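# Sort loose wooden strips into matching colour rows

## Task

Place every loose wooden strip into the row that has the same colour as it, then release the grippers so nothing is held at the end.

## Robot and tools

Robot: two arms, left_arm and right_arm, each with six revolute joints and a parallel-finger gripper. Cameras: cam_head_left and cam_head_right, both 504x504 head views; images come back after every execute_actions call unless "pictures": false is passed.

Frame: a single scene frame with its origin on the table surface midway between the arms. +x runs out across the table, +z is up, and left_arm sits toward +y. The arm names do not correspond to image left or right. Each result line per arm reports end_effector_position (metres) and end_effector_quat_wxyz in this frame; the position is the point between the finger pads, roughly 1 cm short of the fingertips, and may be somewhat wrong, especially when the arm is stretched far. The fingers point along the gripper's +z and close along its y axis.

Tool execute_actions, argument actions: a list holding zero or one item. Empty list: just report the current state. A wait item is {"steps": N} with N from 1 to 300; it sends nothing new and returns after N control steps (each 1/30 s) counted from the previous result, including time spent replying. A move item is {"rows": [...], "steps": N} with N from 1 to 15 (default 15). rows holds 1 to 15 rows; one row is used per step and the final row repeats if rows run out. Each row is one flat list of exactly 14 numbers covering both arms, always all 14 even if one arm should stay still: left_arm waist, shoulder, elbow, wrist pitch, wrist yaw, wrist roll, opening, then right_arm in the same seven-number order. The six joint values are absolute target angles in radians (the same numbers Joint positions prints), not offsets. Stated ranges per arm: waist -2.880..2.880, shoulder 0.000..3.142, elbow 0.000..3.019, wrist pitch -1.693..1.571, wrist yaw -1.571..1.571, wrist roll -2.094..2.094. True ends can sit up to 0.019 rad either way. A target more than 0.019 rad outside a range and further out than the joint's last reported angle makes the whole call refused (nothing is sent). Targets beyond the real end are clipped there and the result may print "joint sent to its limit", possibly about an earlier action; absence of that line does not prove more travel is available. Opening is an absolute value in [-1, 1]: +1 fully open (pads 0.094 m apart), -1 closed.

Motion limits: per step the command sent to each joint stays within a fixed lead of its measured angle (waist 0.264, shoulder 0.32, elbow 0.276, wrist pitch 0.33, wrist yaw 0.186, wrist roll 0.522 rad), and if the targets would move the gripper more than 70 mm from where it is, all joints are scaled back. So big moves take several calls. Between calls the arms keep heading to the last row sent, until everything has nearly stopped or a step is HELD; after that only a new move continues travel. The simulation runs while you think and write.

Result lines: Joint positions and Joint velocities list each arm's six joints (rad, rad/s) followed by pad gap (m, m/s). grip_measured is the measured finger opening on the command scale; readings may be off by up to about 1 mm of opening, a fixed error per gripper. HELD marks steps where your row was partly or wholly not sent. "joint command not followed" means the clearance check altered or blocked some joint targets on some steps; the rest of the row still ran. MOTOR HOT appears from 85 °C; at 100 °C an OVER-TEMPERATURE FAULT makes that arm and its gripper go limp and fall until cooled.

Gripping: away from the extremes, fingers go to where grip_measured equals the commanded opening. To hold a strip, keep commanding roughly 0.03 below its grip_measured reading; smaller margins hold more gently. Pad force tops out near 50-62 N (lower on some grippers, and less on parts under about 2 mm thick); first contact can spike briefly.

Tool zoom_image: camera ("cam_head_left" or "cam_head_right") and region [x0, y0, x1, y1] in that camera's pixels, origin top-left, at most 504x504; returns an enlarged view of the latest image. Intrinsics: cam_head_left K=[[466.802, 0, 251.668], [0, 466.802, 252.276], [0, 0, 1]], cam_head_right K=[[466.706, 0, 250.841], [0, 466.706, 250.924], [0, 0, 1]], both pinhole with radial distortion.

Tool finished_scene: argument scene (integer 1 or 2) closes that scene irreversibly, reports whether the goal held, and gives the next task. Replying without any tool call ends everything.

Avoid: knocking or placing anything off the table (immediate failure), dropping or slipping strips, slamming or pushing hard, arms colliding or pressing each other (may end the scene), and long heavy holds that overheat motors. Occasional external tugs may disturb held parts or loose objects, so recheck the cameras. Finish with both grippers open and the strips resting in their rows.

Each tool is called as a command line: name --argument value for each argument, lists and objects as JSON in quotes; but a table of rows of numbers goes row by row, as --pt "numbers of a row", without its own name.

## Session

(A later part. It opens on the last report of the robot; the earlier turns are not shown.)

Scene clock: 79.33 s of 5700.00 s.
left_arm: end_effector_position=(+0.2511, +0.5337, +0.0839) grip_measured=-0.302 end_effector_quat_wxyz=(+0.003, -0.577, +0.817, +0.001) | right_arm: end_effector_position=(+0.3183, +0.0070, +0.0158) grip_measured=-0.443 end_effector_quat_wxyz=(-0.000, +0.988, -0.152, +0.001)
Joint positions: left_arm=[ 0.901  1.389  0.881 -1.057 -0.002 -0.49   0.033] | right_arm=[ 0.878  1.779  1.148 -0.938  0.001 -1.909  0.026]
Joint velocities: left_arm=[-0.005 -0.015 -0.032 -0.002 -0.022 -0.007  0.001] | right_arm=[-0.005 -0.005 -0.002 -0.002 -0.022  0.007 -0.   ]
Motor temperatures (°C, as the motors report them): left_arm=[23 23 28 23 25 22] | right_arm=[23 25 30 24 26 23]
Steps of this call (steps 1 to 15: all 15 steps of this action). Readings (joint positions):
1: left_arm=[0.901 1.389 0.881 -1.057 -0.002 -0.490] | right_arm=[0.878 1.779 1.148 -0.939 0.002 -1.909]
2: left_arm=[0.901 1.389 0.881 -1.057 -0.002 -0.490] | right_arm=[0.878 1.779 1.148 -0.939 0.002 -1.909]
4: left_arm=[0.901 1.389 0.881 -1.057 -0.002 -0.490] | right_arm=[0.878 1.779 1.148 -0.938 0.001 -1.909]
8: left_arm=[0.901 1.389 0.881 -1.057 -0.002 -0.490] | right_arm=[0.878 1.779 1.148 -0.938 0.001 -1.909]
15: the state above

execute_actions --actions '[{"rows":[[0.9,1.4,0.9,-1.07,0,-0.48,-0.3,0.884,1.62,1.12,-1.06,0,-1.92,-0.49]]}]' --pictures false

execute_actions --actions '[{"rows":[[0.9,1.4,0.9,-1.07,0,-0.48,-0.3,0.504,1.42,0.85,-0.99,0,0.565,-0.49]]}]' --pictures false

execute_actions --actions '[{"steps":30}]' --pictures false

execute_actions --actions '[{"rows":[[0.9,1.4,0.9,-1.07,0,-0.48,-0.3,0.504,1.5,0.85,-0.9,0,0.565,-0.49]]}]'

zoom_image --camera "cam_head_left" --region '[270,170,490,330]'

Scene clock: 88.03 s of 5700.00 s.
left_arm: end_effector_position=(+0.2511, +0.5337, +0.0839) grip_measured=-0.302 end_effector_quat_wxyz=(+0.003, -0.577, +0.817, +0.001) | right_arm: end_effector_position=(+0.2989, -0.0188, +0.0780) grip_measured=-0.443 end_effector_quat_wxyz=(-0.008, +0.988, -0.152, +0.005)
Joint positions: left_arm=[ 0.901  1.389  0.881 -1.057 -0.002 -0.49   0.033] | right_arm=[ 0.878  1.607  1.108 -1.054  0.001 -1.91   0.026]
Joint velocities: left_arm=[-0.005  0.015  0.002  0.002 -0.037  0.037  0.   ] | right_arm=[ 0.005  0.024 -0.002  0.022 -0.037 -0.022 -0.001]
Motor temperatures (°C, as the motors report them): left_arm=[23 23 28 23 25 22] | right_arm=[23 25 29 24 26 23]
Steps of this call (steps 1 to 15: the robot went on to your last target; steps 16 to 90: nothing new was sent; then 5.20 s passed at rest; steps 91 to 105: all 15 steps of this action). Readings (joint positions):
91: left_arm=[0.901 1.389 0.881 -1.057 -0.002 -0.490] | right_arm=[0.878 1.772 1.147 -0.955 0.001 -1.909]
92: left_arm=[0.901 1.389 0.881 -1.057 -0.002 -0.490] | right_arm=[0.878 1.755 1.138 -0.986 0.001 -1.909]
94: left_arm=[0.901 1.389 0.881 -1.057 -0.002 -0.490] | right_arm=[0.878 1.702 1.114 -1.032 0.001 -1.909]
98: left_arm=[0.901 1.389 0.881 -1.057 -0.002 -0.490] | right_arm=[0.878 1.617 1.108 -1.053 0.001 -1.910]
105: the state above

Scene clock: 88.53 s of 5700.00 s.
left_arm: end_effector_position=(+0.2511, +0.5337, +0.0839) grip_measured=-0.302 end_effector_quat_wxyz=(+0.003, -0.577, +0.817, +0.001) | right_arm: end_effector_position=(+0.3348, -0.1966, +0.0578) grip_measured=-0.443 end_effector_quat_wxyz=(-0.008, -0.580, +0.814, -0.001)
Joint positions: left_arm=[ 0.901  1.389  0.881 -1.057 -0.002 -0.49   0.033] | right_arm=[ 0.481  1.43   0.844 -1.001  0.003 -0.708  0.026]
Joint velocities: left_arm=[-0.005  0.005 -0.002  0.002 -0.037  0.007  0.   ] | right_arm=[ 0.19  -0.015  0.017  0.017 -0.066  2.821 -0.001]
Motor temperatures (°C, as the motors report them): left_arm=[23 23 28 23 25 22] | right_arm=[23 25 29 24 26 23]
Steps of this call (steps 1 to 15: all 15 steps of this action). Readings (joint positions):
1: left_arm=[0.901 1.389 0.881 -1.057 -0.002 -0.490] | right_arm=[0.870 1.601 1.093 -1.043 -0.003 -1.871]
2: left_arm=[0.901 1.389 0.881 -1.057 -0.002 -0.490] | right_arm=[0.854 1.585 1.061 -1.025 -0.006 -1.821]
4: left_arm=[0.901 1.389 0.881 -1.057 -0.002 -0.490] | right_arm=[0.788 1.541 0.982 -1.015 -0.006 -1.715]
8: left_arm=[0.901 1.389 0.881 -1.057 -0.002 -0.490] | right_arm=[0.574 1.467 0.866 -1.008 -0.001 -1.398]
15: the state above

Scene clock: 89.53 s of 5700.00 s.
left_arm: end_effector_position=(+0.2511, +0.5337, +0.0839) grip_measured=-0.302 end_effector_quat_wxyz=(+0.003, -0.577, +0.817, +0.001) | right_arm: end_effector_position=(+0.3321, -0.1917, +0.0578) grip_measured=-0.443 end_effector_quat_wxyz=(-0.006, +0.002, +1.000, -0.005)
Joint positions: left_arm=[ 0.901  1.389  0.881 -1.057 -0.002 -0.49   0.033] | right_arm=[ 0.496  1.43   0.844 -1.     0.001  0.55   0.026]
Joint velocities: left_arm=[-0.024 -0.024 -0.007  0.007 -0.022 -0.037  0.001] | right_arm=[ 0.005  0.005 -0.017 -0.007 -0.066 -0.007  0.   ]
Motor temperatures (°C, as the motors report them): left_arm=[23 23 28 23 25 22] | right_arm=[23 25 29 24 26 23]
Steps of this call (steps 1 to 30: the robot went on to your last target). Readings (joint positions):
1: left_arm=[0.901 1.389 0.881 -1.057 -0.002 -0.490] | right_arm=[0.487 1.430 0.844 -1.000 0.002 -0.609]
2: left_arm=[0.901 1.389 0.881 -1.057 -0.002 -0.490] | right_arm=[0.492 1.430 0.844 -1.000 0.002 -0.511]
4: left_arm=[0.901 1.389 0.881 -1.057 -0.002 -0.490] | right_arm=[0.496 1.430 0.844 -1.000 0.001 -0.315]
8: left_arm=[0.901 1.389 0.881 -1.057 -0.002 -0.490] | right_arm=[0.496 1.430 0.844 -1.000 0.001 0.078]
30: the state above

Scene clock: 90.03 s of 5700.00 s.
left_arm: end_effector_position=(+0.2511, +0.5337, +0.0839) grip_measured=-0.302 end_effector_quat_wxyz=(+0.003, -0.577, +0.817, +0.001) | right_arm: end_effector_position=(+0.3453, -0.1837, +0.0330) grip_measured=-0.443 end_effector_quat_wxyz=(+0.001, +0.004, +1.000, -0.000)
Joint positions: left_arm=[ 0.901  1.389  0.881 -1.057 -0.002 -0.49   0.033] | right_arm=[ 0.496  1.503  0.843 -0.91   0.001  0.553  0.026]
Joint velocities: left_arm=[-0.015  0.005 -0.007 -0.007 -0.066  0.037  0.   ] | right_arm=[-0.005 -0.005  0.027  0.007 -0.022 -0.051  0.   ]
Motor temperatures (°C, as the motors report them): left_arm=[23 23 28 23 25 22] | right_arm=[23 25 29 24 26 23]
Steps of this call (steps 1 to 15: all 15 steps of this action). Readings (joint positions):
1: left_arm=[0.901 1.389 0.881 -1.057 -0.002 -0.490] | right_arm=[0.496 1.434 0.843 -0.985 0.001 0.551]
2: left_arm=[0.901 1.389 0.881 -1.057 -0.002 -0.490] | right_arm=[0.496 1.442 0.843 -0.959 0.001 0.551]
4: left_arm=[0.901 1.389 0.881 -1.057 -0.002 -0.490] | right_arm=[0.496 1.466 0.843 -0.922 0.001 0.552]
8: left_arm=[0.901 1.389 0.881 -1.057 -0.002 -0.490] | right_arm=[0.496 1.501 0.843 -0.912 0.001 0.553]
15: the state above

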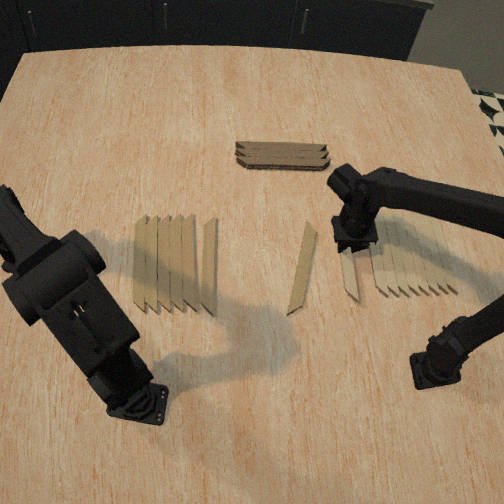

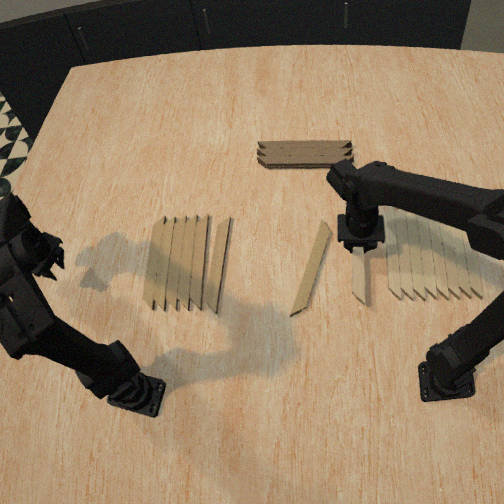

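Region (270, 170, 490, 330) of cam_head_left's 504x504 image, scaled by 2.291, with more detail than that image has; it fills the top 367 rows of this view, and the rest is white.

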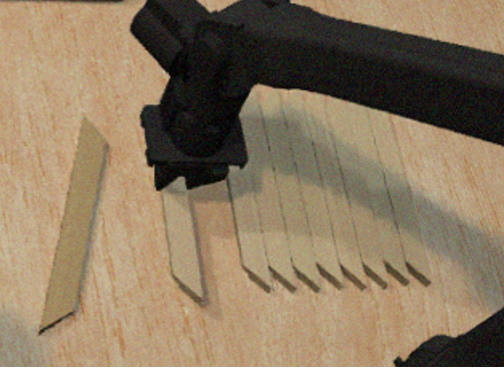

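execute_actions --actions '[{"rows":[[0.9,1.4,0.9,-1.07,0,-0.48,-0.3,0.405,1.535,0.83,-0.86,0,0.445,-0.49]]}]' --pictures false

execute_actions --actions '[{"steps":8}]'

zoom_image --camera "cam_head_left" --region '[270,170,490,330]'

Scene clock: 93.37 s of 5700.00 s.
left_arm: end_effector_position=(+0.2511, +0.5337, +0.0839) grip_measured=-0.302 end_effector_quat_wxyz=(+0.003, -0.577, +0.817, +0.001) | right_arm: end_effector_position=(+0.3628, -0.2134, +0.0211) grip_measured=-0.443 end_effector_quat_wxyz=(+0.002, +0.005, +1.000, +0.001)
Joint positions: left_arm=[ 0.901  1.389  0.881 -1.057 -0.002 -0.49   0.033] | right_arm=[ 0.402  1.526  0.83  -0.87   0.001  0.46   0.026]
Joint velocities: left_arm=[ 0.005  0.005 -0.002 -0.012  0.022  0.022 -0.001] | right_arm=[-0.005 -0.005 -0.007 -0.012 -0.051 -0.095 -0.   ]
Motor temperatures (°C, as the motors report them): left_arm=[23 23 29 23 25 22] | right_arm=[23 25 29 24 26 23]
Steps of this call (steps 1 to 15: the robot went on to your last target; steps 16 to 85: nothing new was sent; steps 86 to 100: all 15 steps of this action). Readings (joint positions):
86: left_arm=[0.901 1.389 0.881 -1.057 -0.002 -0.490] | right_arm=[0.491 1.503 0.841 -0.903 -0.002 0.538]
87: left_arm=[0.901 1.389 0.881 -1.057 -0.002 -0.490] | right_arm=[0.478 1.505 0.839 -0.890 -0.003 0.521]
89: left_arm=[0.901 1.389 0.881 -1.057 -0.002 -0.490] | right_arm=[0.441 1.514 0.836 -0.875 -0.002 0.497]
93: left_arm=[0.901 1.389 0.881 -1.057 -0.002 -0.490] | right_arm=[0.402 1.525 0.832 -0.870 0.001 0.474]
100: the state above

Scene clock: 93.63 s of 5700.00 s.
left_arm: end_effector_position=(+0.2511, +0.5337, +0.0839) grip_measured=-0.302 end_effector_quat_wxyz=(+0.003, -0.577, +0.817, +0.001) | right_arm: end_effector_position=(+0.3628, -0.2134, +0.0211) grip_measured=-0.443 end_effector_quat_wxyz=(+0.002, +0.003, +1.000, +0.001)
Joint positions: left_arm=[ 0.901  1.389  0.881 -1.057 -0.002 -0.49   0.033] | right_arm=[ 0.402  1.526  0.83  -0.87   0.001  0.457  0.026]
Joint velocities: left_arm=[ 0.015 -0.005  0.002  0.002 -0.022 -0.037  0.002] | right_arm=[-0.005  0.005  0.027 -0.002  0.051 -0.051  0.   ]
Motor temperatures (°C, as the motors report them): left_arm=[23 23 29 23 25 22] | right_arm=[23 25 29 24 26 23]
Steps of this call (steps 1 to 8: the robot went on to your last target). Readings (joint positions):
1: left_arm=[0.901 1.389 0.881 -1.057 -0.002 -0.490] | right_arm=[0.402 1.526 0.830 -0.870 0.001 0.459]
2: left_arm=[0.901 1.389 0.881 -1.057 -0.002 -0.490] | right_arm=[0.402 1.526 0.830 -0.870 0.001 0.459]
4: left_arm=[0.901 1.389 0.881 -1.057 -0.002 -0.490] | right_arm=[0.402 1.526 0.830 -0.870 0.001 0.458]
8: the state above

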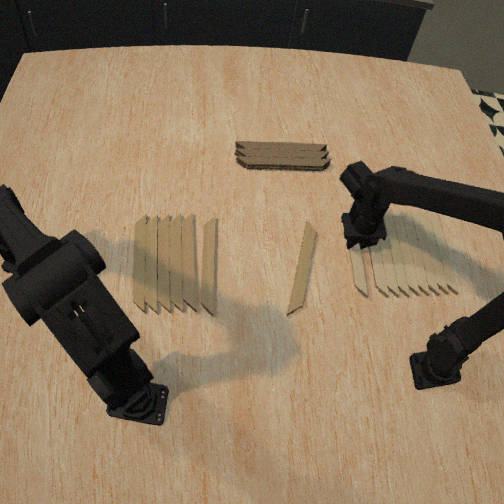

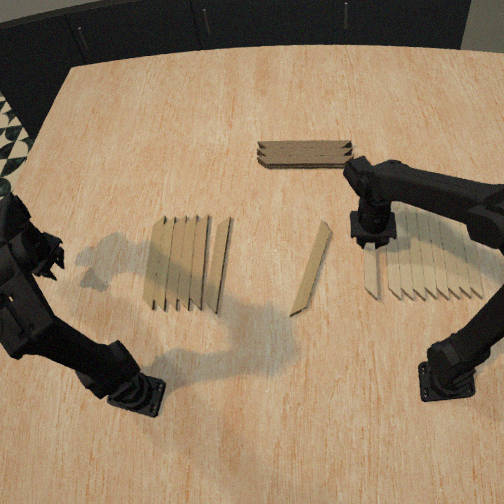

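Region (270, 170, 490, 330) of cam_head_left's 504x504 image, scaled by 2.291, with more detail than that image has; it fills the top 367 rows of this view, and the rest is white.

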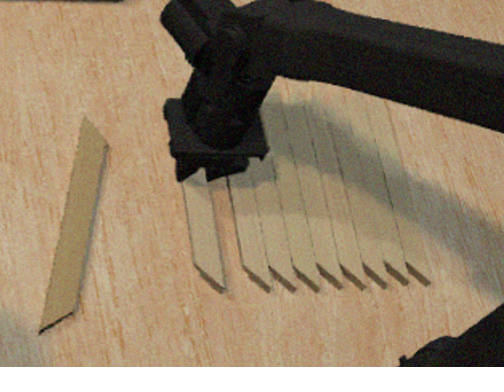

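execute_actions --actions '[{"rows":[[0.9,1.4,0.9,-1.07,0,-0.48,-0.3,0.405,1.535,0.812,-0.85,0,0.445,-0.49]],"steps":10}]' --pictures false

execute_actions --actions '[{"rows":[[0.9,1.4,0.9,-1.07,0,-0.48,-0.3,0.405,1.535,0.812,-0.85,0,0.445,-0.25]],"steps":10}]' --pictures false

execute_actions --actions '[{"rows":[[0.9,1.4,0.9,-1.07,0,-0.48,-0.3,0.405,1.44,0.85,-0.98,0,0.445,-0.25]]}]' --pictures false

execute_actions --actions '[{"rows":[[0.9,1.4,0.9,-1.07,0,-0.48,-0.3,0.55,1.44,0.85,-0.98,0,-1.03,1]]}]' --pictures false

execute_actions --actions '[{"steps":15}]' --pictures false

execute_actions --actions '[{"rows":[[0.9,1.4,0.9,-1.07,0,-0.48,-0.3,0.55,1.525,0.82,-0.85,0,-1.03,1]]}]' --pictures false

execute_actions --actions '[{"rows":[[0.9,1.4,0.9,-1.07,0,-0.48,-0.3,0.52,1.51,0.81,-0.85,0,-1.05,1],[0.9,1.4,0.9,-1.07,0,-0.48,-0.3,0.52,1.51,0.81,-0.85,0,-1.05,1],[0.9,1.4,0.9,-1.07,0,-0.48,-0.3,0.49,1.5,0.8,-0.85,0,-1.07,1],[0.9,1.4,0.9,-1.07,0,-0.48,-0.3,0.49,1.5,0.8,-0.85,0,-1.07,1],[0.9,1.4,0.9,-1.07,0,-0.48,-0.3,0.45,1.49,0.79,-0.85,0,-1.09,1]]}]'

zoom_image --camera "cam_head_left" --region '[270,170,490,330]'

Scene clock: 103.63 s of 5700.00 s.
left_arm: end_effector_position=(+0.2511, +0.5337, +0.0839) grip_measured=-0.302 end_effector_quat_wxyz=(+0.003, -0.577, +0.817, +0.001) | right_arm: end_effector_position=(+0.3571, -0.2162, +0.0159) grip_measured=-0.443 end_effector_quat_wxyz=(-0.001, +0.003, +1.000, -0.001)
Joint positions: left_arm=[ 0.901  1.389  0.881 -1.057 -0.002 -0.49   0.033] | right_arm=[ 0.402  1.526  0.812 -0.86   0.001  0.457  0.026]
Joint velocities: left_arm=[ 0.005 -0.015 -0.007 -0.007  0.066 -0.037 -0.   ] | right_arm=[-0.005 -0.024 -0.007  0.002 -0.037 -0.037 -0.   ]
Motor temperatures (°C, as the motors report them): left_arm=[23 23 29 23 25 22] | right_arm=[23 25 29 24 26 23]
Steps of this call (steps 1 to 15: the robot went on to your last target; steps 16 to 90: nothing new was sent; then 6.67 s passed at rest; steps 91 to 100: all 10 steps of this action). Readings (joint positions):
91: left_arm=[0.901 1.389 0.881 -1.057 -0.002 -0.490] | right_arm=[0.402 1.526 0.828 -0.867 0.001 0.457]
92: left_arm=[0.901 1.389 0.881 -1.057 -0.002 -0.490] | right_arm=[0.402 1.526 0.826 -0.863 0.001 0.457]
94: left_arm=[0.901 1.389 0.881 -1.057 -0.002 -0.490] | right_arm=[0.402 1.526 0.818 -0.861 0.001 0.457]
98: left_arm=[0.901 1.389 0.881 -1.057 -0.002 -0.490] | right_arm=[0.402 1.526 0.812 -0.861 0.001 0.457]
100: the state above

Scene clock: 103.97 s of 5700.00 s.
left_arm: end_effector_position=(+0.2511, +0.5337, +0.0839) grip_measured=-0.302 end_effector_quat_wxyz=(+0.003, -0.577, +0.817, +0.001) | right_arm: end_effector_position=(+0.3571, -0.2162, +0.0159) grip_measured=-0.253 end_effector_quat_wxyz=(-0.001, +0.003, +1.000, -0.001)
Joint positions: left_arm=[ 0.901  1.389  0.881 -1.057 -0.002 -0.49   0.033] | right_arm=[ 0.402  1.526  0.812 -0.86   0.001  0.457  0.035]
Joint velocities: left_arm=[-0.015 -0.005  0.002 -0.017  0.051  0.007 -0.   ] | right_arm=[-0.015  0.005  0.022  0.012 -0.037  0.007 -0.001]
Motor temperatures (°C, as the motors report them): left_arm=[23 23 29 23 25 22] | right_arm=[23 25 29 24 26 23]
Steps of this call (steps 1 to 10: all 10 steps of this action). Readings (joint positions):
1: left_arm=[0.901 1.389 0.881 -1.057 -0.002 -0.490] | right_arm=[0.402 1.526 0.812 -0.860 0.001 0.457]
2: left_arm=[0.901 1.389 0.881 -1.057 -0.002 -0.490] | right_arm=[0.402 1.526 0.812 -0.860 0.001 0.457]
4: left_arm=[0.901 1.389 0.881 -1.057 -0.002 -0.490] | right_arm=[0.402 1.526 0.812 -0.860 0.001 0.457]
8: left_arm=[0.901 1.389 0.881 -1.057 -0.002 -0.490] | right_arm=[0.402 1.526 0.812 -0.860 0.001 0.457]
10: the state above

Scene clock: 104.47 s of 5700.00 s.
left_arm: end_effector_position=(+0.2511, +0.5337, +0.0839) grip_measured=-0.302 end_effector_quat_wxyz=(+0.003, -0.577, +0.817, +0.001) | right_arm: end_effector_position=(+0.3413, -0.2238, +0.0463) grip_measured=-0.253 end_effector_quat_wxyz=(-0.011, +0.003, +1.000, -0.005)
Joint positions: left_arm=[ 0.901  1.389  0.881 -1.057 -0.002 -0.49   0.033] | right_arm=[ 0.402  1.437  0.814 -0.972  0.     0.456  0.035]
Joint velocities: left_arm=[ 0.005 -0.005 -0.002  0.012 -0.007  0.007 -0.001] | right_arm=[ 0.015 -0.005 -0.012 -0.002 -0.022  0.051 -0.   ]
Motor temperatures (°C, as the motors report them): left_arm=[23 23 29 23 25 22] | right_arm=[23 25 29 24 26 23]
Steps of this call (steps 1 to 15: all 15 steps of this action). Readings (joint positions):
1: left_arm=[0.901 1.389 0.881 -1.057 -0.002 -0.490] | right_arm=[0.402 1.522 0.814 -0.879 0.001 0.456]
2: left_arm=[0.901 1.389 0.881 -1.057 -0.002 -0.490] | right_arm=[0.402 1.514 0.814 -0.913 0.001 0.456]
4: left_arm=[0.901 1.389 0.881 -1.057 -0.002 -0.490] | right_arm=[0.402 1.485 0.814 -0.955 0.000 0.456]
8: left_arm=[0.901 1.389 0.881 -1.057 -0.002 -0.490] | right_arm=[0.402 1.440 0.814 -0.970 0.000 0.456]
15: the state above

Scene clock: 104.97 s of 5700.00 s.
left_arm: end_effector_position=(+0.2511, +0.5337, +0.0839) grip_measured=-0.302 end_effector_quat_wxyz=(+0.003, -0.577, +0.817, +0.001) | right_arm: end_effector_position=(+0.3132, -0.1761, +0.0463) grip_measured=+1.000 end_effector_quat_wxyz=(-0.012, -0.668, +0.744, +0.002)
Joint positions: left_arm=[ 0.901  1.389  0.881 -1.057 -0.002 -0.49   0.033] | right_arm=[ 0.562  1.437  0.814 -0.972 -0.002 -0.852  0.094]
Joint velocities: left_arm=[-0.015 -0.005  0.007 -0.007  0.037  0.066  0.001] | right_arm=[-0.005 -0.015 -0.002  0.002 -0.037 -1.179  0.   ]
Motor temperatures (°C, as the motors report them): left_arm=[23 23 29 23 25 22] | right_arm=[23 25 29 24 26 23]
Steps of this call (steps 1 to 15: all 15 steps of this action). Readings (joint positions):
1: left_arm=[0.901 1.389 0.881 -1.057 -0.002 -0.490] | right_arm=[0.412 1.437 0.814 -0.972 0.005 0.378]
2: left_arm=[0.901 1.389 0.881 -1.057 -0.002 -0.490] | right_arm=[0.434 1.437 0.814 -0.972 0.007 0.280]
4: left_arm=[0.901 1.389 0.881 -1.057 -0.002 -0.490] | right_arm=[0.501 1.437 0.814 -0.972 0.003 0.084]
8: left_arm=[0.901 1.389 0.881 -1.057 -0.002 -0.490] | right_arm=[0.564 1.437 0.814 -0.972 -0.002 -0.312]
15: the state above

Scene clock: 105.47 s of 5700.00 s.
left_arm: end_effector_position=(+0.2511, +0.5337, +0.0839) grip_measured=-0.302 end_effector_quat_wxyz=(+0.003, -0.577, +0.817, +0.001) | right_arm: end_effector_position=(+0.3132, -0.1761, +0.0463) grip_measured=+1.000 end_effector_quat_wxyz=(+0.012, +0.726, -0.688, -0.003)
Joint positions: left_arm=[ 0.901  1.389  0.881 -1.057 -0.002 -0.49   0.033] | right_arm=[ 0.562  1.437  0.814 -0.972 -0.002 -1.013  0.094]
Joint velocities: left_arm=[ 0.005  0.005  0.002 -0.017 -0.037 -0.037  0.001] | right_arm=[-0.015  0.005 -0.002 -0.007 -0.051 -0.066  0.   ]
Motor temperatures (°C, as the motors report them): left_arm=[23 23 29 23 25 22] | right_arm=[23 25 29 24 26 23]
Steps of this call (steps 1 to 15: the robot went on to your last target). Readings (joint positions):
1: left_arm=[0.901 1.389 0.881 -1.057 -0.002 -0.490] | right_arm=[0.562 1.437 0.814 -0.972 -0.002 -0.885]
2: left_arm=[0.901 1.389 0.881 -1.057 -0.002 -0.490] | right_arm=[0.562 1.437 0.814 -0.972 -0.002 -0.912]
4: left_arm=[0.901 1.389 0.881 -1.057 -0.002 -0.490] | right_arm=[0.562 1.437 0.814 -0.972 -0.002 -0.951]
8: left_arm=[0.901 1.389 0.881 -1.057 -0.002 -0.490] | right_arm=[0.562 1.437 0.814 -0.972 -0.002 -0.991]
15: the state above

Scene clock: 105.97 s of 5700.00 s.
left_arm: end_effector_position=(+0.2511, +0.5337, +0.0839) grip_measured=-0.302 end_effector_quat_wxyz=(+0.003, -0.577, +0.817, +0.001) | right_arm: end_effector_position=(+0.3280, -0.1657, +0.0151) grip_measured=+1.000 end_effector_quat_wxyz=(+0.002, +0.727, -0.686, -0.001)
Joint positions: left_arm=[ 0.901  1.389  0.881 -1.057 -0.002 -0.49   0.033] | right_arm=[ 0.562  1.53   0.813 -0.859 -0.002 -1.018  0.094]
Joint velocities: left_arm=[-0.005  0.024  0.012  0.022  0.037  0.037 -0.   ] | right_arm=[-0.015  0.005  0.012  0.027 -0.037  0.037  0.   ]
Motor temperatures (°C, as the motors report them): left_arm=[23 23 29 23 25 22] | right_arm=[23 25 29 24 26 23]
Steps of this call (steps 1 to 15: all 15 steps of this action). Readings (joint positions):
1: left_arm=[0.901 1.389 0.881 -1.057 -0.002 -0.490] | right_arm=[0.562 1.442 0.813 -0.953 -0.002 -1.014]
2: left_arm=[0.901 1.389 0.881 -1.057 -0.002 -0.490] | right_arm=[0.562 1.452 0.813 -0.920 -0.002 -1.015]
4: left_arm=[0.901 1.389 0.881 -1.057 -0.002 -0.490] | right_arm=[0.562 1.484 0.813 -0.875 -0.002 -1.016]
8: left_arm=[0.901 1.389 0.881 -1.057 -0.002 -0.490] | right_arm=[0.562 1.528 0.813 -0.862 -0.002 -1.017]
15: the state above

Scene clock: 106.47 s of 5700.00 s.
left_arm: end_effector_position=(+0.2511, +0.5337, +0.0839) grip_measured=-0.302 end_effector_quat_wxyz=(+0.003, -0.577, +0.817, +0.001) | right_arm: end_effector_position=(+0.3437, -0.2045, +0.0176) grip_measured=+1.000 end_effector_quat_wxyz=(-0.001, +0.707, -0.707, +0.000)
Joint positions: left_arm=[ 0.901  1.389  0.881 -1.057 -0.002 -0.49   0.033] | right_arm=[ 0.448  1.504  0.793 -0.858  0.    -1.075  0.094]
Joint velocities: left_arm=[ 0.005 -0.015 -0.032  0.007 -0.022 -0.037 -0.002] | right_arm=[-0.005 -0.015 -0.012  0.002 -0.081  0.051  0.   ]
Motor temperatures (°C, as the motors report them): left_arm=[23 23 29 23 25 22] | right_arm=[23 25 29 24 26 23]
Steps of this call (steps 1 to 15: all 15 steps of this action). Readings (joint positions):
1: left_arm=[0.901 1.389 0.881 -1.057 -0.002 -0.490] | right_arm=[0.560 1.530 0.813 -0.859 -0.002 -1.021]
2: left_arm=[0.901 1.389 0.881 -1.057 -0.002 -0.490] | right_arm=[0.555 1.530 0.813 -0.859 -0.002 -1.025]
4: left_arm=[0.901 1.389 0.881 -1.057 -0.002 -0.490] | right_arm=[0.534 1.527 0.811 -0.858 -0.002 -1.037]
8: left_arm=[0.901 1.389 0.881 -1.057 -0.002 -0.490] | right_arm=[0.464 1.510 0.795 -0.858 -0.001 -1.061]
15: the state above

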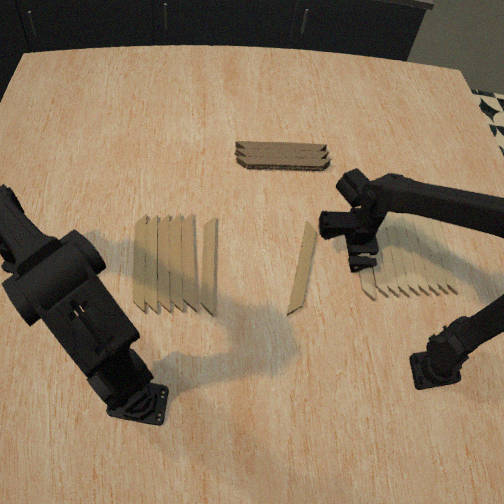

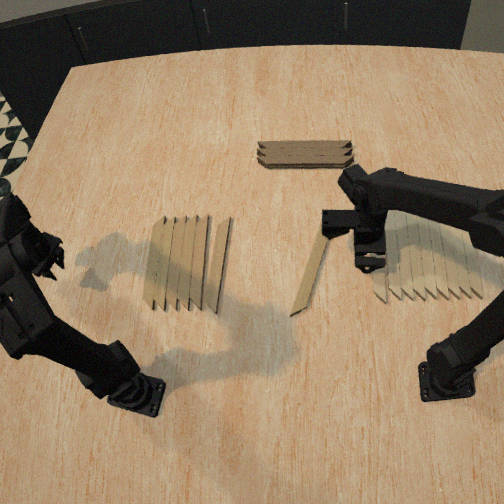

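Region (270, 170, 490, 330) of cam_head_left's 504x504 image, scaled by 2.291, with more detail than that image has; it fills the top 367 rows of this view, and the rest is white.

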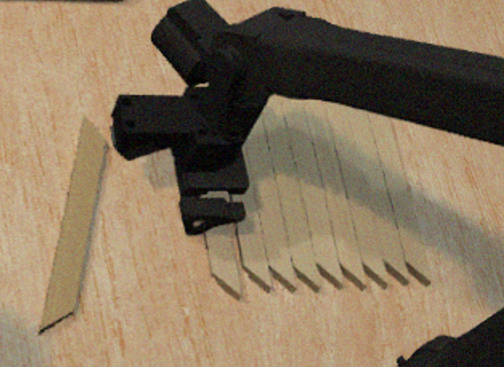

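execute_actions --actions '[{"rows":[[0.9,1.4,0.9,-1.07,0,-0.48,-0.3,0.415,1.49,0.79,-0.85,0,-1.12,1]]}]' --pictures false

execute_actions --actions '[{"rows":[[0.9,1.4,0.9,-1.07,0,-0.48,-0.3,0.5,1.49,0.95,-1.0,0,-1.12,1]]}]' --pictures false

execute_actions --actions '[{"rows":[[0.9,1.4,0.9,-1.07,0,-0.48,-0.3,0.784,1.57,0.95,-0.93,0,-2.05,0.6]]}]' --pictures false

execute_actions --actions '[{"steps":20}]'

zoom_image --camera "cam_head_left" --region '[230,170,450,330]'

Scene clock: 112.27 s of 5700.00 s.
left_arm: end_effector_position=(+0.2511, +0.5337, +0.0839) grip_measured=-0.302 end_effector_quat_wxyz=(+0.003, -0.577, +0.817, +0.001) | right_arm: end_effector_position=(+0.3473, -0.2112, +0.0176) grip_measured=+1.000 end_effector_quat_wxyz=(-0.001, +0.711, -0.703, +0.000)
Joint positions: left_arm=[ 0.901  1.389  0.881 -1.057 -0.002 -0.49   0.033] | right_arm=[ 0.426  1.504  0.793 -0.858 -0.    -1.106  0.094]
Joint velocities: left_arm=[ 0.005 -0.015 -0.012  0.007 -0.037  0.066 -0.   ] | right_arm=[-0.015  0.005 -0.007 -0.007  0.007 -0.022  0.   ]
Motor temperatures (°C, as the motors report them): left_arm=[23 23 29 23 25 22] | right_arm=[23 25 29 24 26 23]
Steps of this call (steps 1 to 15: the robot went on to your last target; steps 16 to 90: nothing new was sent; then 2.30 s passed at rest; steps 91 to 105: all 15 steps of this action). Readings (joint positions):
91: left_arm=[0.901 1.389 0.881 -1.057 -0.002 -0.490] | right_arm=[0.446 1.504 0.793 -0.858 0.000 -1.083]
92: left_arm=[0.901 1.389 0.881 -1.057 -0.002 -0.490] | right_arm=[0.443 1.504 0.793 -0.858 0.000 -1.088]
94: left_arm=[0.901 1.389 0.881 -1.057 -0.002 -0.490] | right_arm=[0.434 1.504 0.793 -0.858 -0.000 -1.096]
98: left_arm=[0.901 1.389 0.881 -1.057 -0.002 -0.490] | right_arm=[0.426 1.504 0.793 -0.858 -0.000 -1.103]
105: the state above

Scene clock: 112.77 s of 5700.00 s.
left_arm: end_effector_position=(+0.2511, +0.5337, +0.0839) grip_measured=-0.302 end_effector_quat_wxyz=(+0.003, -0.577, +0.817, +0.001) | right_arm: end_effector_position=(+0.3615, -0.1724, +0.0611) grip_measured=+1.000 end_effector_quat_wxyz=(-0.004, +0.737, -0.676, +0.001)
Joint positions: left_arm=[ 0.901  1.389  0.881 -1.057 -0.002 -0.49   0.033] | right_arm=[ 0.499  1.497  0.927 -0.991  0.    -1.108  0.094]
Joint velocities: left_arm=[-0.005  0.005  0.002  0.012 -0.037  0.037 -0.   ] | right_arm=[-0.034  0.005 -0.002 -0.007 -0.125 -0.051  0.   ]
Motor temperatures (°C, as the motors report them): left_arm=[23 23 29 23 25 22] | right_arm=[23 25 29 24 26 23]
Steps of this call (steps 1 to 15: all 15 steps of this action). Readings (joint positions):
1: left_arm=[0.901 1.389 0.881 -1.057 -0.002 -0.490] | right_arm=[0.430 1.505 0.804 -0.886 0.001 -1.106]
2: left_arm=[0.901 1.389 0.881 -1.057 -0.002 -0.490] | right_arm=[0.440 1.506 0.825 -0.932 0.002 -1.107]
4: left_arm=[0.901 1.389 0.881 -1.057 -0.002 -0.490] | right_arm=[0.470 1.506 0.872 -0.975 0.002 -1.108]
8: left_arm=[0.901 1.389 0.881 -1.057 -0.002 -0.490] | right_arm=[0.499 1.501 0.926 -0.983 0.000 -1.108]
15: the state above

Scene clock: 113.27 s of 5700.00 s.
left_arm: end_effector_position=(+0.2511, +0.5337, +0.0839) grip_measured=-0.302 end_effector_quat_wxyz=(+0.003, -0.577, +0.817, +0.001) | right_arm: end_effector_position=(+0.2924, -0.0789, +0.0346) grip_measured=+0.603 end_effector_quat_wxyz=(+0.004, +0.987, -0.159, -0.003)
Joint positions: left_arm=[ 0.901  1.389  0.881 -1.057 -0.002 -0.49   0.033] | right_arm=[ 0.798  1.569  0.927 -0.938 -0.002 -1.975  0.075]
Joint velocities: left_arm=[-0.005 -0.005  0.022  0.002 -0.022 -0.037 -0.   ] | right_arm=[-0.132  0.005  0.002 -0.002  0.051 -0.447  0.   ]
Motor temperatures (°C, as the motors report them): left_arm=[23 23 29 23 25 22] | right_arm=[23 25 29 24 26 23]
Steps of this call (steps 1 to 15: all 15 steps of this action). Readings (joint positions):
1: left_arm=[0.901 1.389 0.881 -1.057 -0.002 -0.490] | right_arm=[0.510 1.499 0.927 -0.986 0.006 -1.159]
2: left_arm=[0.901 1.389 0.881 -1.057 -0.002 -0.490] | right_arm=[0.536 1.503 0.927 -0.976 0.008 -1.222]
4: left_arm=[0.901 1.389 0.881 -1.057 -0.002 -0.490] | right_arm=[0.624 1.518 0.927 -0.958 0.007 -1.366]
8: left_arm=[0.901 1.389 0.881 -1.057 -0.002 -0.490] | right_arm=[0.799 1.559 0.927 -0.939 -0.004 -1.731]
15: the state above

Scene clock: 113.93 s of 5700.00 s.
left_arm: end_effector_position=(+0.2511, +0.5337, +0.0839) grip_measured=-0.302 end_effector_quat_wxyz=(+0.003, -0.577, +0.817, +0.001) | right_arm: end_effector_position=(+0.2941, -0.0805, +0.0346) grip_measured=+0.603 end_effector_quat_wxyz=(+0.004, +0.991, -0.131, -0.003)
Joint positions: left_arm=[ 0.901  1.389  0.881 -1.057 -0.002 -0.49   0.033] | right_arm=[ 0.792  1.569  0.927 -0.938 -0.001 -2.038  0.075]
Joint velocities: left_arm=[-0.015 -0.005  0.007  0.002 -0.007 -0.007  0.   ] | right_arm=[ 0.005 -0.005  0.007  0.002 -0.066  0.051  0.   ]
Motor temperatures (°C, as the motors report them): left_arm=[23 23 29 23 25 22] | right_arm=[23 25 29 24 26 23]
Steps of this call (steps 1 to 20: the robot went on to your last target). Readings (joint positions):
1: left_arm=[0.901 1.389 0.881 -1.057 -0.002 -0.490] | right_arm=[0.794 1.569 0.927 -0.938 -0.001 -1.988]
2: left_arm=[0.901 1.389 0.881 -1.057 -0.002 -0.490] | right_arm=[0.792 1.569 0.927 -0.938 -0.001 -1.998]
4: left_arm=[0.901 1.389 0.881 -1.057 -0.002 -0.490] | right_arm=[0.792 1.569 0.927 -0.938 -0.001 -2.013]
8: left_arm=[0.901 1.389 0.881 -1.057 -0.002 -0.490] | right_arm=[0.792 1.569 0.927 -0.938 -0.001 -2.028]
20: the state above

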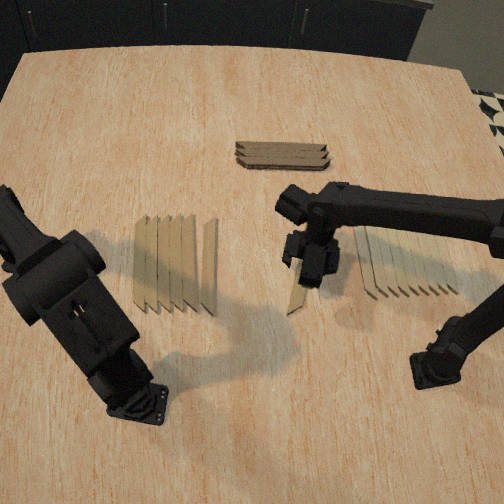

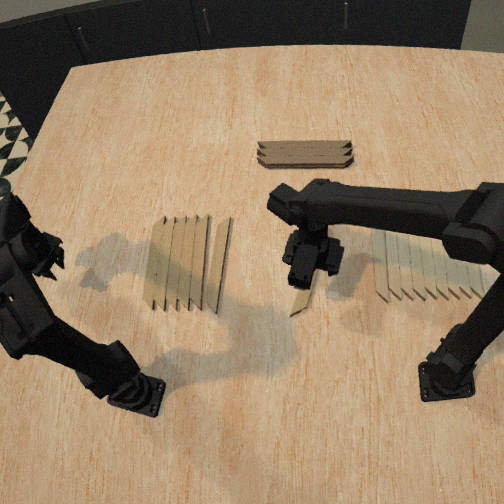

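Region (230, 170, 450, 330) of cam_head_left's 504x504 image, scaled by 2.291, with more detail than that image has; it fills the top 367 rows of this view, and the rest is white.

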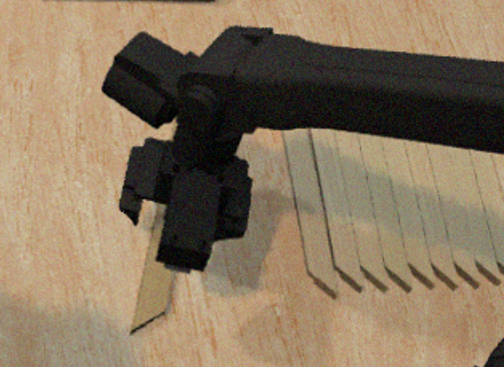

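execute_actions --actions '[{"rows":[[0.9,1.4,0.9,-1.07,0,-0.48,-0.3,0.82,1.632,0.95,-0.86,0,-2.03,0.6]]}]' --pictures false

execute_actions --actions '[{"rows":[[0.9,1.4,0.9,-1.07,0,-0.48,-0.3,0.82,1.632,0.95,-0.86,0,-2.03,-0.49]]}]' --pictures false

execute_actions --actions '[{"steps":8}]' --pictures false

execute_actions --actions '[{"rows":[[0.9,1.4,0.9,-1.07,0,-0.48,-0.3,0.82,1.632,1.15,-1.06,0,-2.03,-0.49]]}]' --pictures false

execute_actions --actions '[{"rows":[[0.9,1.4,0.9,-1.07,0,-0.48,-0.3,0.968,1.82,1.4,-1.13,0,1.01,-0.49]]}]' --pictures false

execute_actions --actions '[{"steps":40}]' --pictures false

execute_actions --actions '[{"rows":[[0.9,1.4,0.9,-1.07,0,-0.48,-0.3,0.968,1.9,1.4,-1.04,0,1.01,-0.49]]}]'

zoom_image --camera "cam_head_left" --region '[130,170,350,330]'

Scene clock: 124.67 s of 5700.00 s.
left_arm: end_effector_position=(+0.2511, +0.5337, +0.0839) grip_measured=-0.302 end_effector_quat_wxyz=(+0.003, -0.577, +0.817, +0.001) | right_arm: end_effector_position=(+0.2966, -0.0668, +0.0143) grip_measured=+0.602 end_effector_quat_wxyz=(-0.003, +0.993, -0.122, +0.001)
Joint positions: left_arm=[ 0.901  1.389  0.881 -1.057 -0.002 -0.49   0.033] | right_arm=[ 0.81   1.624  0.928 -0.869 -0.001 -2.038  0.075]
Joint velocities: left_arm=[-0.015 -0.005  0.002 -0.002 -0.051 -0.081  0.   ] | right_arm=[-0.015  0.005 -0.012 -0.007 -0.007 -0.037 -0.   ]
Motor temperatures (°C, as the motors report them): left_arm=[23 23 29 23 25 22] | right_arm=[23 25 30 24 26 23]
Steps of this call (steps 1 to 15: the robot went on to your last target; steps 16 to 90: nothing new was sent; then 7.23 s passed at rest; steps 91 to 105: all 15 steps of this action). Readings (joint positions):
91: left_arm=[0.901 1.389 0.881 -1.057 -0.002 -0.490] | right_arm=[0.793 1.572 0.927 -0.927 -0.001 -2.038]
92: left_arm=[0.901 1.389 0.881 -1.057 -0.002 -0.490] | right_arm=[0.795 1.578 0.927 -0.907 -0.001 -2.038]
94: left_arm=[0.901 1.389 0.881 -1.057 -0.002 -0.490] | right_arm=[0.802 1.597 0.927 -0.879 -0.001 -2.038]
98: left_arm=[0.901 1.389 0.881 -1.057 -0.002 -0.490] | right_arm=[0.810 1.624 0.928 -0.870 -0.001 -2.038]
105: the state above

Scene clock: 125.17 s of 5700.00 s.
left_arm: end_effector_position=(+0.2511, +0.5337, +0.0839) grip_measured=-0.302 end_effector_quat_wxyz=(+0.003, -0.577, +0.817, +0.001) | right_arm: end_effector_position=(+0.2970, -0.0669, +0.0143) grip_measured=-0.441 end_effector_quat_wxyz=(-0.002, +0.993, -0.122, +0.003)
Joint positions: left_arm=[ 0.901  1.389  0.881 -1.057 -0.002 -0.49   0.033] | right_arm=[ 0.81   1.624  0.928 -0.868  0.002 -2.038  0.026]
Joint velocities: left_arm=[ 0.005  0.005  0.002 -0.002  0.037  0.051  0.   ] | right_arm=[-0.024  0.005 -0.002 -0.002  0.007  0.022 -0.001]
Motor temperatures (°C, as the motors report them): left_arm=[23 23 29 23 25 22] | right_arm=[23 25 30 24 26 23]
Steps of this call (steps 1 to 15: all 15 steps of this action). Readings (joint positions):
1: left_arm=[0.901 1.389 0.881 -1.057 -0.002 -0.490] | right_arm=[0.810 1.624 0.928 -0.869 0.001 -2.038]
2: left_arm=[0.901 1.389 0.881 -1.057 -0.002 -0.490] | right_arm=[0.810 1.624 0.928 -0.869 0.002 -2.038]
4: left_arm=[0.901 1.389 0.881 -1.057 -0.002 -0.490] | right_arm=[0.810 1.624 0.928 -0.868 0.002 -2.038]
8: left_arm=[0.901 1.389 0.881 -1.057 -0.002 -0.490] | right_arm=[0.810 1.624 0.928 -0.868 0.002 -2.038]
15: the state above

Scene clock: 125.43 s of 5700.00 s.
left_arm: end_effector_position=(+0.2511, +0.5337, +0.0839) grip_measured=-0.302 end_effector_quat_wxyz=(+0.003, -0.577, +0.817, +0.001) | right_arm: end_effector_position=(+0.2970, -0.0669, +0.0143) grip_measured=-0.441 end_effector_quat_wxyz=(-0.002, +0.993, -0.122, +0.003)
Joint positions: left_arm=[ 0.901  1.389  0.881 -1.057 -0.002 -0.49   0.033] | right_arm=[ 0.81   1.624  0.928 -0.868  0.002 -2.038  0.026]
Joint velocities: left_arm=[-0.005 -0.015 -0.002 -0.007 -0.007 -0.007  0.   ] | right_arm=[-0.005 -0.015 -0.032 -0.007 -0.007  0.007  0.   ]
Motor temperatures (°C, as the motors report them): left_arm=[23 23 29 23 25 22] | right_arm=[23 25 30 24 26 23]
Steps of this call (steps 1 to 8: the robot went on to your last target). Readings (joint positions):
1: left_arm=[0.901 1.389 0.881 -1.057 -0.002 -0.490] | right_arm=[0.810 1.624 0.928 -0.868 0.002 -2.038]
2: left_arm=[0.901 1.389 0.881 -1.057 -0.002 -0.490] | right_arm=[0.810 1.624 0.928 -0.868 0.002 -2.038]
4: left_arm=[0.901 1.389 0.881 -1.057 -0.002 -0.490] | right_arm=[0.810 1.624 0.928 -0.868 0.002 -2.038]
8: the state above

Scene clock: 125.93 s of 5700.00 s.
left_arm: end_effector_position=(+0.2511, +0.5337, +0.0839) grip_measured=-0.302 end_effector_quat_wxyz=(+0.003, -0.577, +0.817, +0.001) | right_arm: end_effector_position=(+0.3288, -0.0300, +0.0753) grip_measured=-0.441 end_effector_quat_wxyz=(-0.008, +0.992, -0.122, +0.006)
Joint positions: left_arm=[ 0.901  1.389  0.881 -1.057 -0.002 -0.49   0.033] | right_arm=[ 0.81   1.633  1.133 -1.051  0.002 -2.038  0.026]
Joint velocities: left_arm=[-0.024 -0.015 -0.002  0.007 -0.022 -0.007  0.001] | right_arm=[ 0.005 -0.015  0.017 -0.007  0.007  0.007  0.001]
Motor temperatures (°C, as the motors report them): left_arm=[23 23 29 23 25 22] | right_arm=[23 25 30 24 26 23]
Steps of this call (steps 1 to 15: all 15 steps of this action). Readings (joint positions):
1: left_arm=[0.901 1.389 0.881 -1.057 -0.002 -0.490] | right_arm=[0.810 1.625 0.943 -0.900 0.002 -2.038]
2: left_arm=[0.901 1.389 0.881 -1.057 -0.002 -0.490] | right_arm=[0.810 1.632 0.970 -0.955 0.002 -2.038]
4: left_arm=[0.901 1.389 0.881 -1.057 -0.002 -0.490] | right_arm=[0.810 1.639 1.036 -1.019 0.002 -2.038]
8: left_arm=[0.901 1.389 0.881 -1.057 -0.002 -0.490] | right_arm=[0.810 1.636 1.126 -1.040 0.002 -2.038]
15: the state above

Scene clock: 126.43 s of 5700.00 s.
left_arm: end_effector_position=(+0.2511, +0.5337, +0.0839) grip_measured=-0.302 end_effector_quat_wxyz=(+0.003, -0.577, +0.817, +0.001) | right_arm: end_effector_position=(+0.3007, +0.0780, +0.0646) grip_measured=-0.441 end_effector_quat_wxyz=(+0.004, +0.766, -0.643, -0.000)
Joint positions: left_arm=[ 0.901  1.389  0.881 -1.057 -0.002 -0.49   0.033] | right_arm=[ 0.985  1.829  1.371 -1.121 -0.002 -0.712  0.026]
Joint velocities: left_arm=[-0.024 -0.015 -0.002 -0.002 -0.066  0.022  0.   ] | right_arm=[-0.073 -0.015 -0.017 -0.056  0.007  2.733  0.   ]
Motor temperatures (°C, as the motors report them): left_arm=[23 23 29 23 25 22] | right_arm=[23 25 30 24 26 23]
Steps of this call (steps 1 to 15: all 15 steps of this action). Readings (joint positions):
1: left_arm=[0.901 1.389 0.881 -1.057 -0.002 -0.490] | right_arm=[0.816 1.642 1.144 -1.064 0.004 -1.990]
2: left_arm=[0.901 1.389 0.881 -1.057 -0.002 -0.490] | right_arm=[0.826 1.661 1.172 -1.086 0.005 -1.928]
4: left_arm=[0.901 1.389 0.881 -1.057 -0.002 -0.490] | right_arm=[0.865 1.718 1.247 -1.105 0.005 -1.787]
8: left_arm=[0.901 1.389 0.881 -1.057 -0.002 -0.490] | right_arm=[0.955 1.816 1.366 -1.112 0.001 -1.400]
15: the state above

Scene clock: 127.77 s of 5700.00 s.
left_arm: end_effector_position=(+0.2511, +0.5337, +0.0839) grip_measured=-0.302 end_effector_quat_wxyz=(+0.003, -0.577, +0.817, +0.001) | right_arm: end_effector_position=(+0.3036, +0.0761, +0.0646) grip_measured=-0.442 end_effector_quat_wxyz=(-0.003, -0.015, +1.000, -0.003)
Joint positions: left_arm=[ 0.901  1.389  0.881 -1.057 -0.002 -0.49   0.033] | right_arm=[ 0.978  1.829  1.371 -1.122 -0.002  0.997  0.026]
Joint velocities: left_arm=[-0.015 -0.005 -0.012  0.007  0.022 -0.007  0.001] | right_arm=[-0.015 -0.024 -0.002 -0.012 -0.051 -0.037 -0.   ]
Motor temperatures (°C, as the motors report them): left_arm=[23 23 29 23 25 22] | right_arm=[23 25 30 24 26 23]
Steps of this call (steps 1 to 40: the robot went on to your last target). Readings (joint positions):
1: left_arm=[0.901 1.389 0.881 -1.057 -0.002 -0.490] | right_arm=[0.983 1.829 1.371 -1.122 -0.002 -0.614]
2: left_arm=[0.901 1.389 0.881 -1.057 -0.002 -0.490] | right_arm=[0.981 1.829 1.371 -1.122 -0.002 -0.515]
4: left_arm=[0.901 1.389 0.881 -1.057 -0.002 -0.490] | right_arm=[0.979 1.829 1.371 -1.122 -0.002 -0.319]
8: left_arm=[0.901 1.389 0.881 -1.057 -0.002 -0.490] | right_arm=[0.978 1.829 1.371 -1.122 -0.002 0.075]
40: the state above

Scene clock: 128.27 s of 5700.00 s.
left_arm: end_effector_position=(+0.2511, +0.5337, +0.0839) grip_measured=-0.302 end_effector_quat_wxyz=(+0.003, -0.577, +0.817, +0.001) | right_arm: end_effector_position=(+0.3097, +0.0863, +0.0272) grip_measured=-0.442 end_effector_quat_wxyz=(-0.003, -0.015, +1.000, -0.004)
Joint positions: left_arm=[ 0.901  1.389  0.881 -1.057 -0.002 -0.49   0.033] | right_arm=[ 0.978  1.902  1.372 -1.049 -0.002  0.998  0.026]
Joint velocities: left_arm=[-0.005 -0.005  0.017 -0.002  0.037 -0.007 -0.   ] | right_arm=[ 0.005 -0.005  0.012  0.007 -0.051  0.081  0.   ]
Motor temperatures (°C, as the motors report them): left_arm=[23 23 29 23 25 22] | right_arm=[23 25 30 24 26 23]
Steps of this call (steps 1 to 15: all 15 steps of this action). Readings (joint positions):
1: left_arm=[0.901 1.389 0.881 -1.057 -0.002 -0.490] | right_arm=[0.978 1.832 1.371 -1.111 -0.002 0.998]
2: left_arm=[0.901 1.389 0.881 -1.057 -0.002 -0.490] | right_arm=[0.978 1.837 1.371 -1.089 -0.002 0.998]
4: left_arm=[0.901 1.389 0.881 -1.057 -0.002 -0.490] | right_arm=[0.978 1.854 1.372 -1.059 -0.002 0.998]
8: left_arm=[0.901 1.389 0.881 -1.057 -0.002 -0.490] | right_arm=[0.978 1.892 1.372 -1.051 -0.002 0.998]
15: the state above

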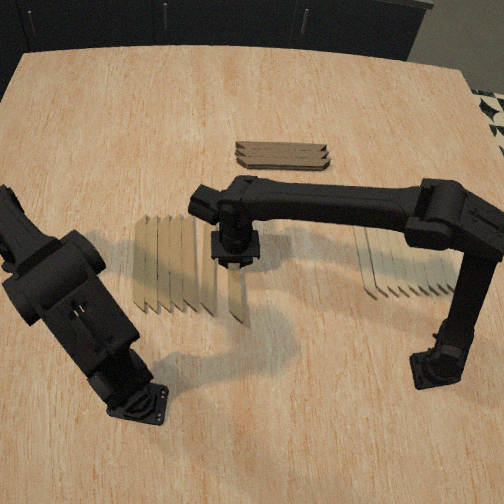

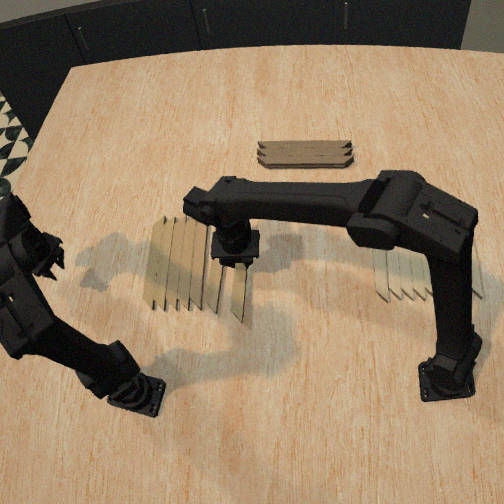

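Region (130, 170, 350, 330) of cam_head_left's 504x504 image, scaled by 2.291, with more detail than that image has; it fills the top 367 rows of this view, and the rest is white.

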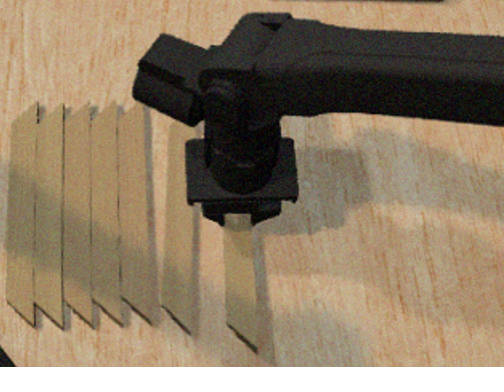

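Needs x +0.025 and a little more roll.

execute_actions --actions '[{"rows":[[0.9,1.4,0.9,-1.07,0,-0.48,-0.3,0.925,1.932,1.4,-1.01,0,1.03,-0.49]]}]' --pictures false

execute_actions --actions '[{"steps":8}]'

zoom_image --camera "cam_head_left" --region '[130,170,350,330]'

Scene clock: 132.10 s of 5700.00 s.
left_arm: end_effector_position=(+0.2511, +0.5337, +0.0839) grip_measured=-0.302 end_effector_quat_wxyz=(+0.003, -0.577, +0.817, +0.001) | right_arm: end_effector_position=(+0.3368, +0.0753, +0.0189) grip_measured=-0.442 end_effector_quat_wxyz=(+0.001, +0.022, +1.000, +0.002)
Joint positions: left_arm=[ 0.901  1.389  0.881 -1.057 -0.002 -0.49   0.033] | right_arm=[ 0.925  1.918  1.372 -1.02  -0.001  1.018  0.026]
Joint velocities: left_arm=[-0.005 -0.005 -0.007 -0.002 -0.051 -0.007 -0.001] | right_arm=[ 0.005 -0.034 -0.002 -0.002 -0.066  0.022 -0.001]
Motor temperatures (°C, as the motors report them): left_arm=[23 23 29 23 25 22] | right_arm=[23 25 30 24 26 23]
Steps of this call (steps 1 to 15: the robot went on to your last target; steps 16 to 90: nothing new was sent; then 0.33 s passed at rest; steps 91 to 105: all 15 steps of this action). Readings (joint positions):
91: left_arm=[0.901 1.389 0.881 -1.057 -0.002 -0.490] | right_arm=[0.976 1.903 1.372 -1.045 -0.002 1.001]
92: left_arm=[0.901 1.389 0.881 -1.057 -0.002 -0.490] | right_arm=[0.973 1.904 1.372 -1.036 -0.002 1.005]
94: left_arm=[0.901 1.389 0.881 -1.057 -0.002 -0.490] | right_arm=[0.959 1.908 1.372 -1.024 -0.002 1.009]
98: left_arm=[0.901 1.389 0.881 -1.057 -0.002 -0.490] | right_arm=[0.931 1.916 1.372 -1.020 -0.001 1.015]
105: the state above

Scene clock: 132.37 s of 5700.00 s.
left_arm: end_effector_position=(+0.2511, +0.5337, +0.0839) grip_measured=-0.302 end_effector_quat_wxyz=(+0.003, -0.577, +0.817, +0.001) | right_arm: end_effector_position=(+0.3368, +0.0753, +0.0189) grip_measured=-0.442 end_effector_quat_wxyz=(+0.001, +0.022, +1.000, +0.002)
Joint positions: left_arm=[ 0.901  1.389  0.881 -1.057 -0.002 -0.49   0.033] | right_arm=[ 0.925  1.918  1.372 -1.02  -0.001  1.018  0.026]
Joint velocities: left_arm=[-0.005  0.015  0.007  0.002  0.022  0.007  0.   ] | right_arm=[-0.015 -0.005  0.027 -0.007  0.022 -0.066  0.001]
Motor temperatures (°C, as the motors report them): left_arm=[23 23 29 23 25 22] | right_arm=[23 25 30 24 26 23]
Steps of this call (steps 1 to 8: the robot went on to your last target). Readings (joint positions):
1: left_arm=[0.901 1.389 0.881 -1.057 -0.002 -0.490] | right_arm=[0.925 1.918 1.372 -1.020 -0.001 1.018]
2: left_arm=[0.901 1.389 0.881 -1.057 -0.002 -0.490] | right_arm=[0.925 1.918 1.372 -1.020 -0.001 1.018]
4: left_arm=[0.901 1.389 0.881 -1.057 -0.002 -0.490] | right_arm=[0.925 1.918 1.372 -1.020 -0.001 1.018]
8: the state above

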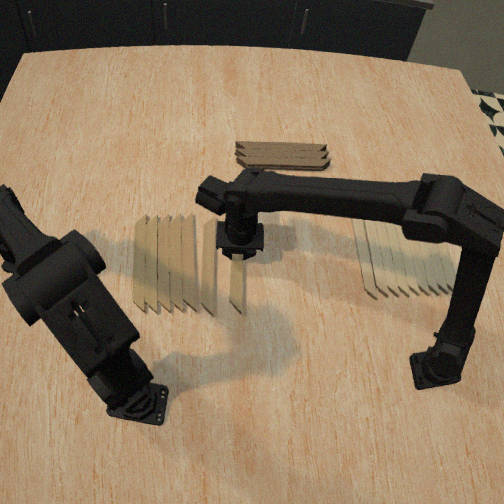

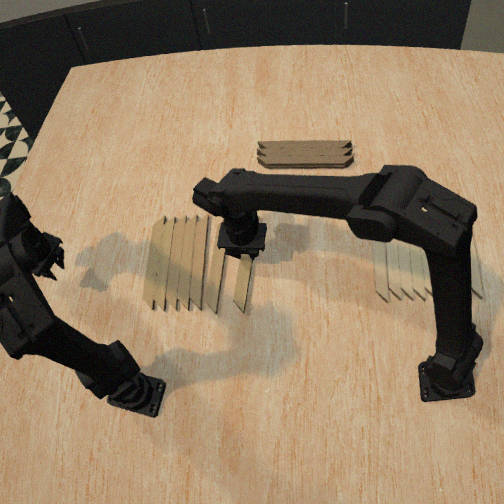

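Region (130, 170, 350, 330) of cam_head_left's 504x504 image, scaled by 2.291, with more detail than that image has; it fills the top 367 rows of this view, and the rest is white.

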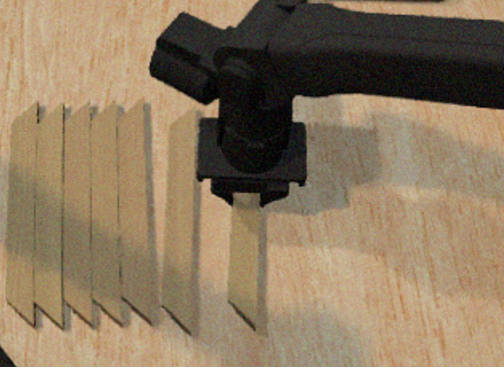

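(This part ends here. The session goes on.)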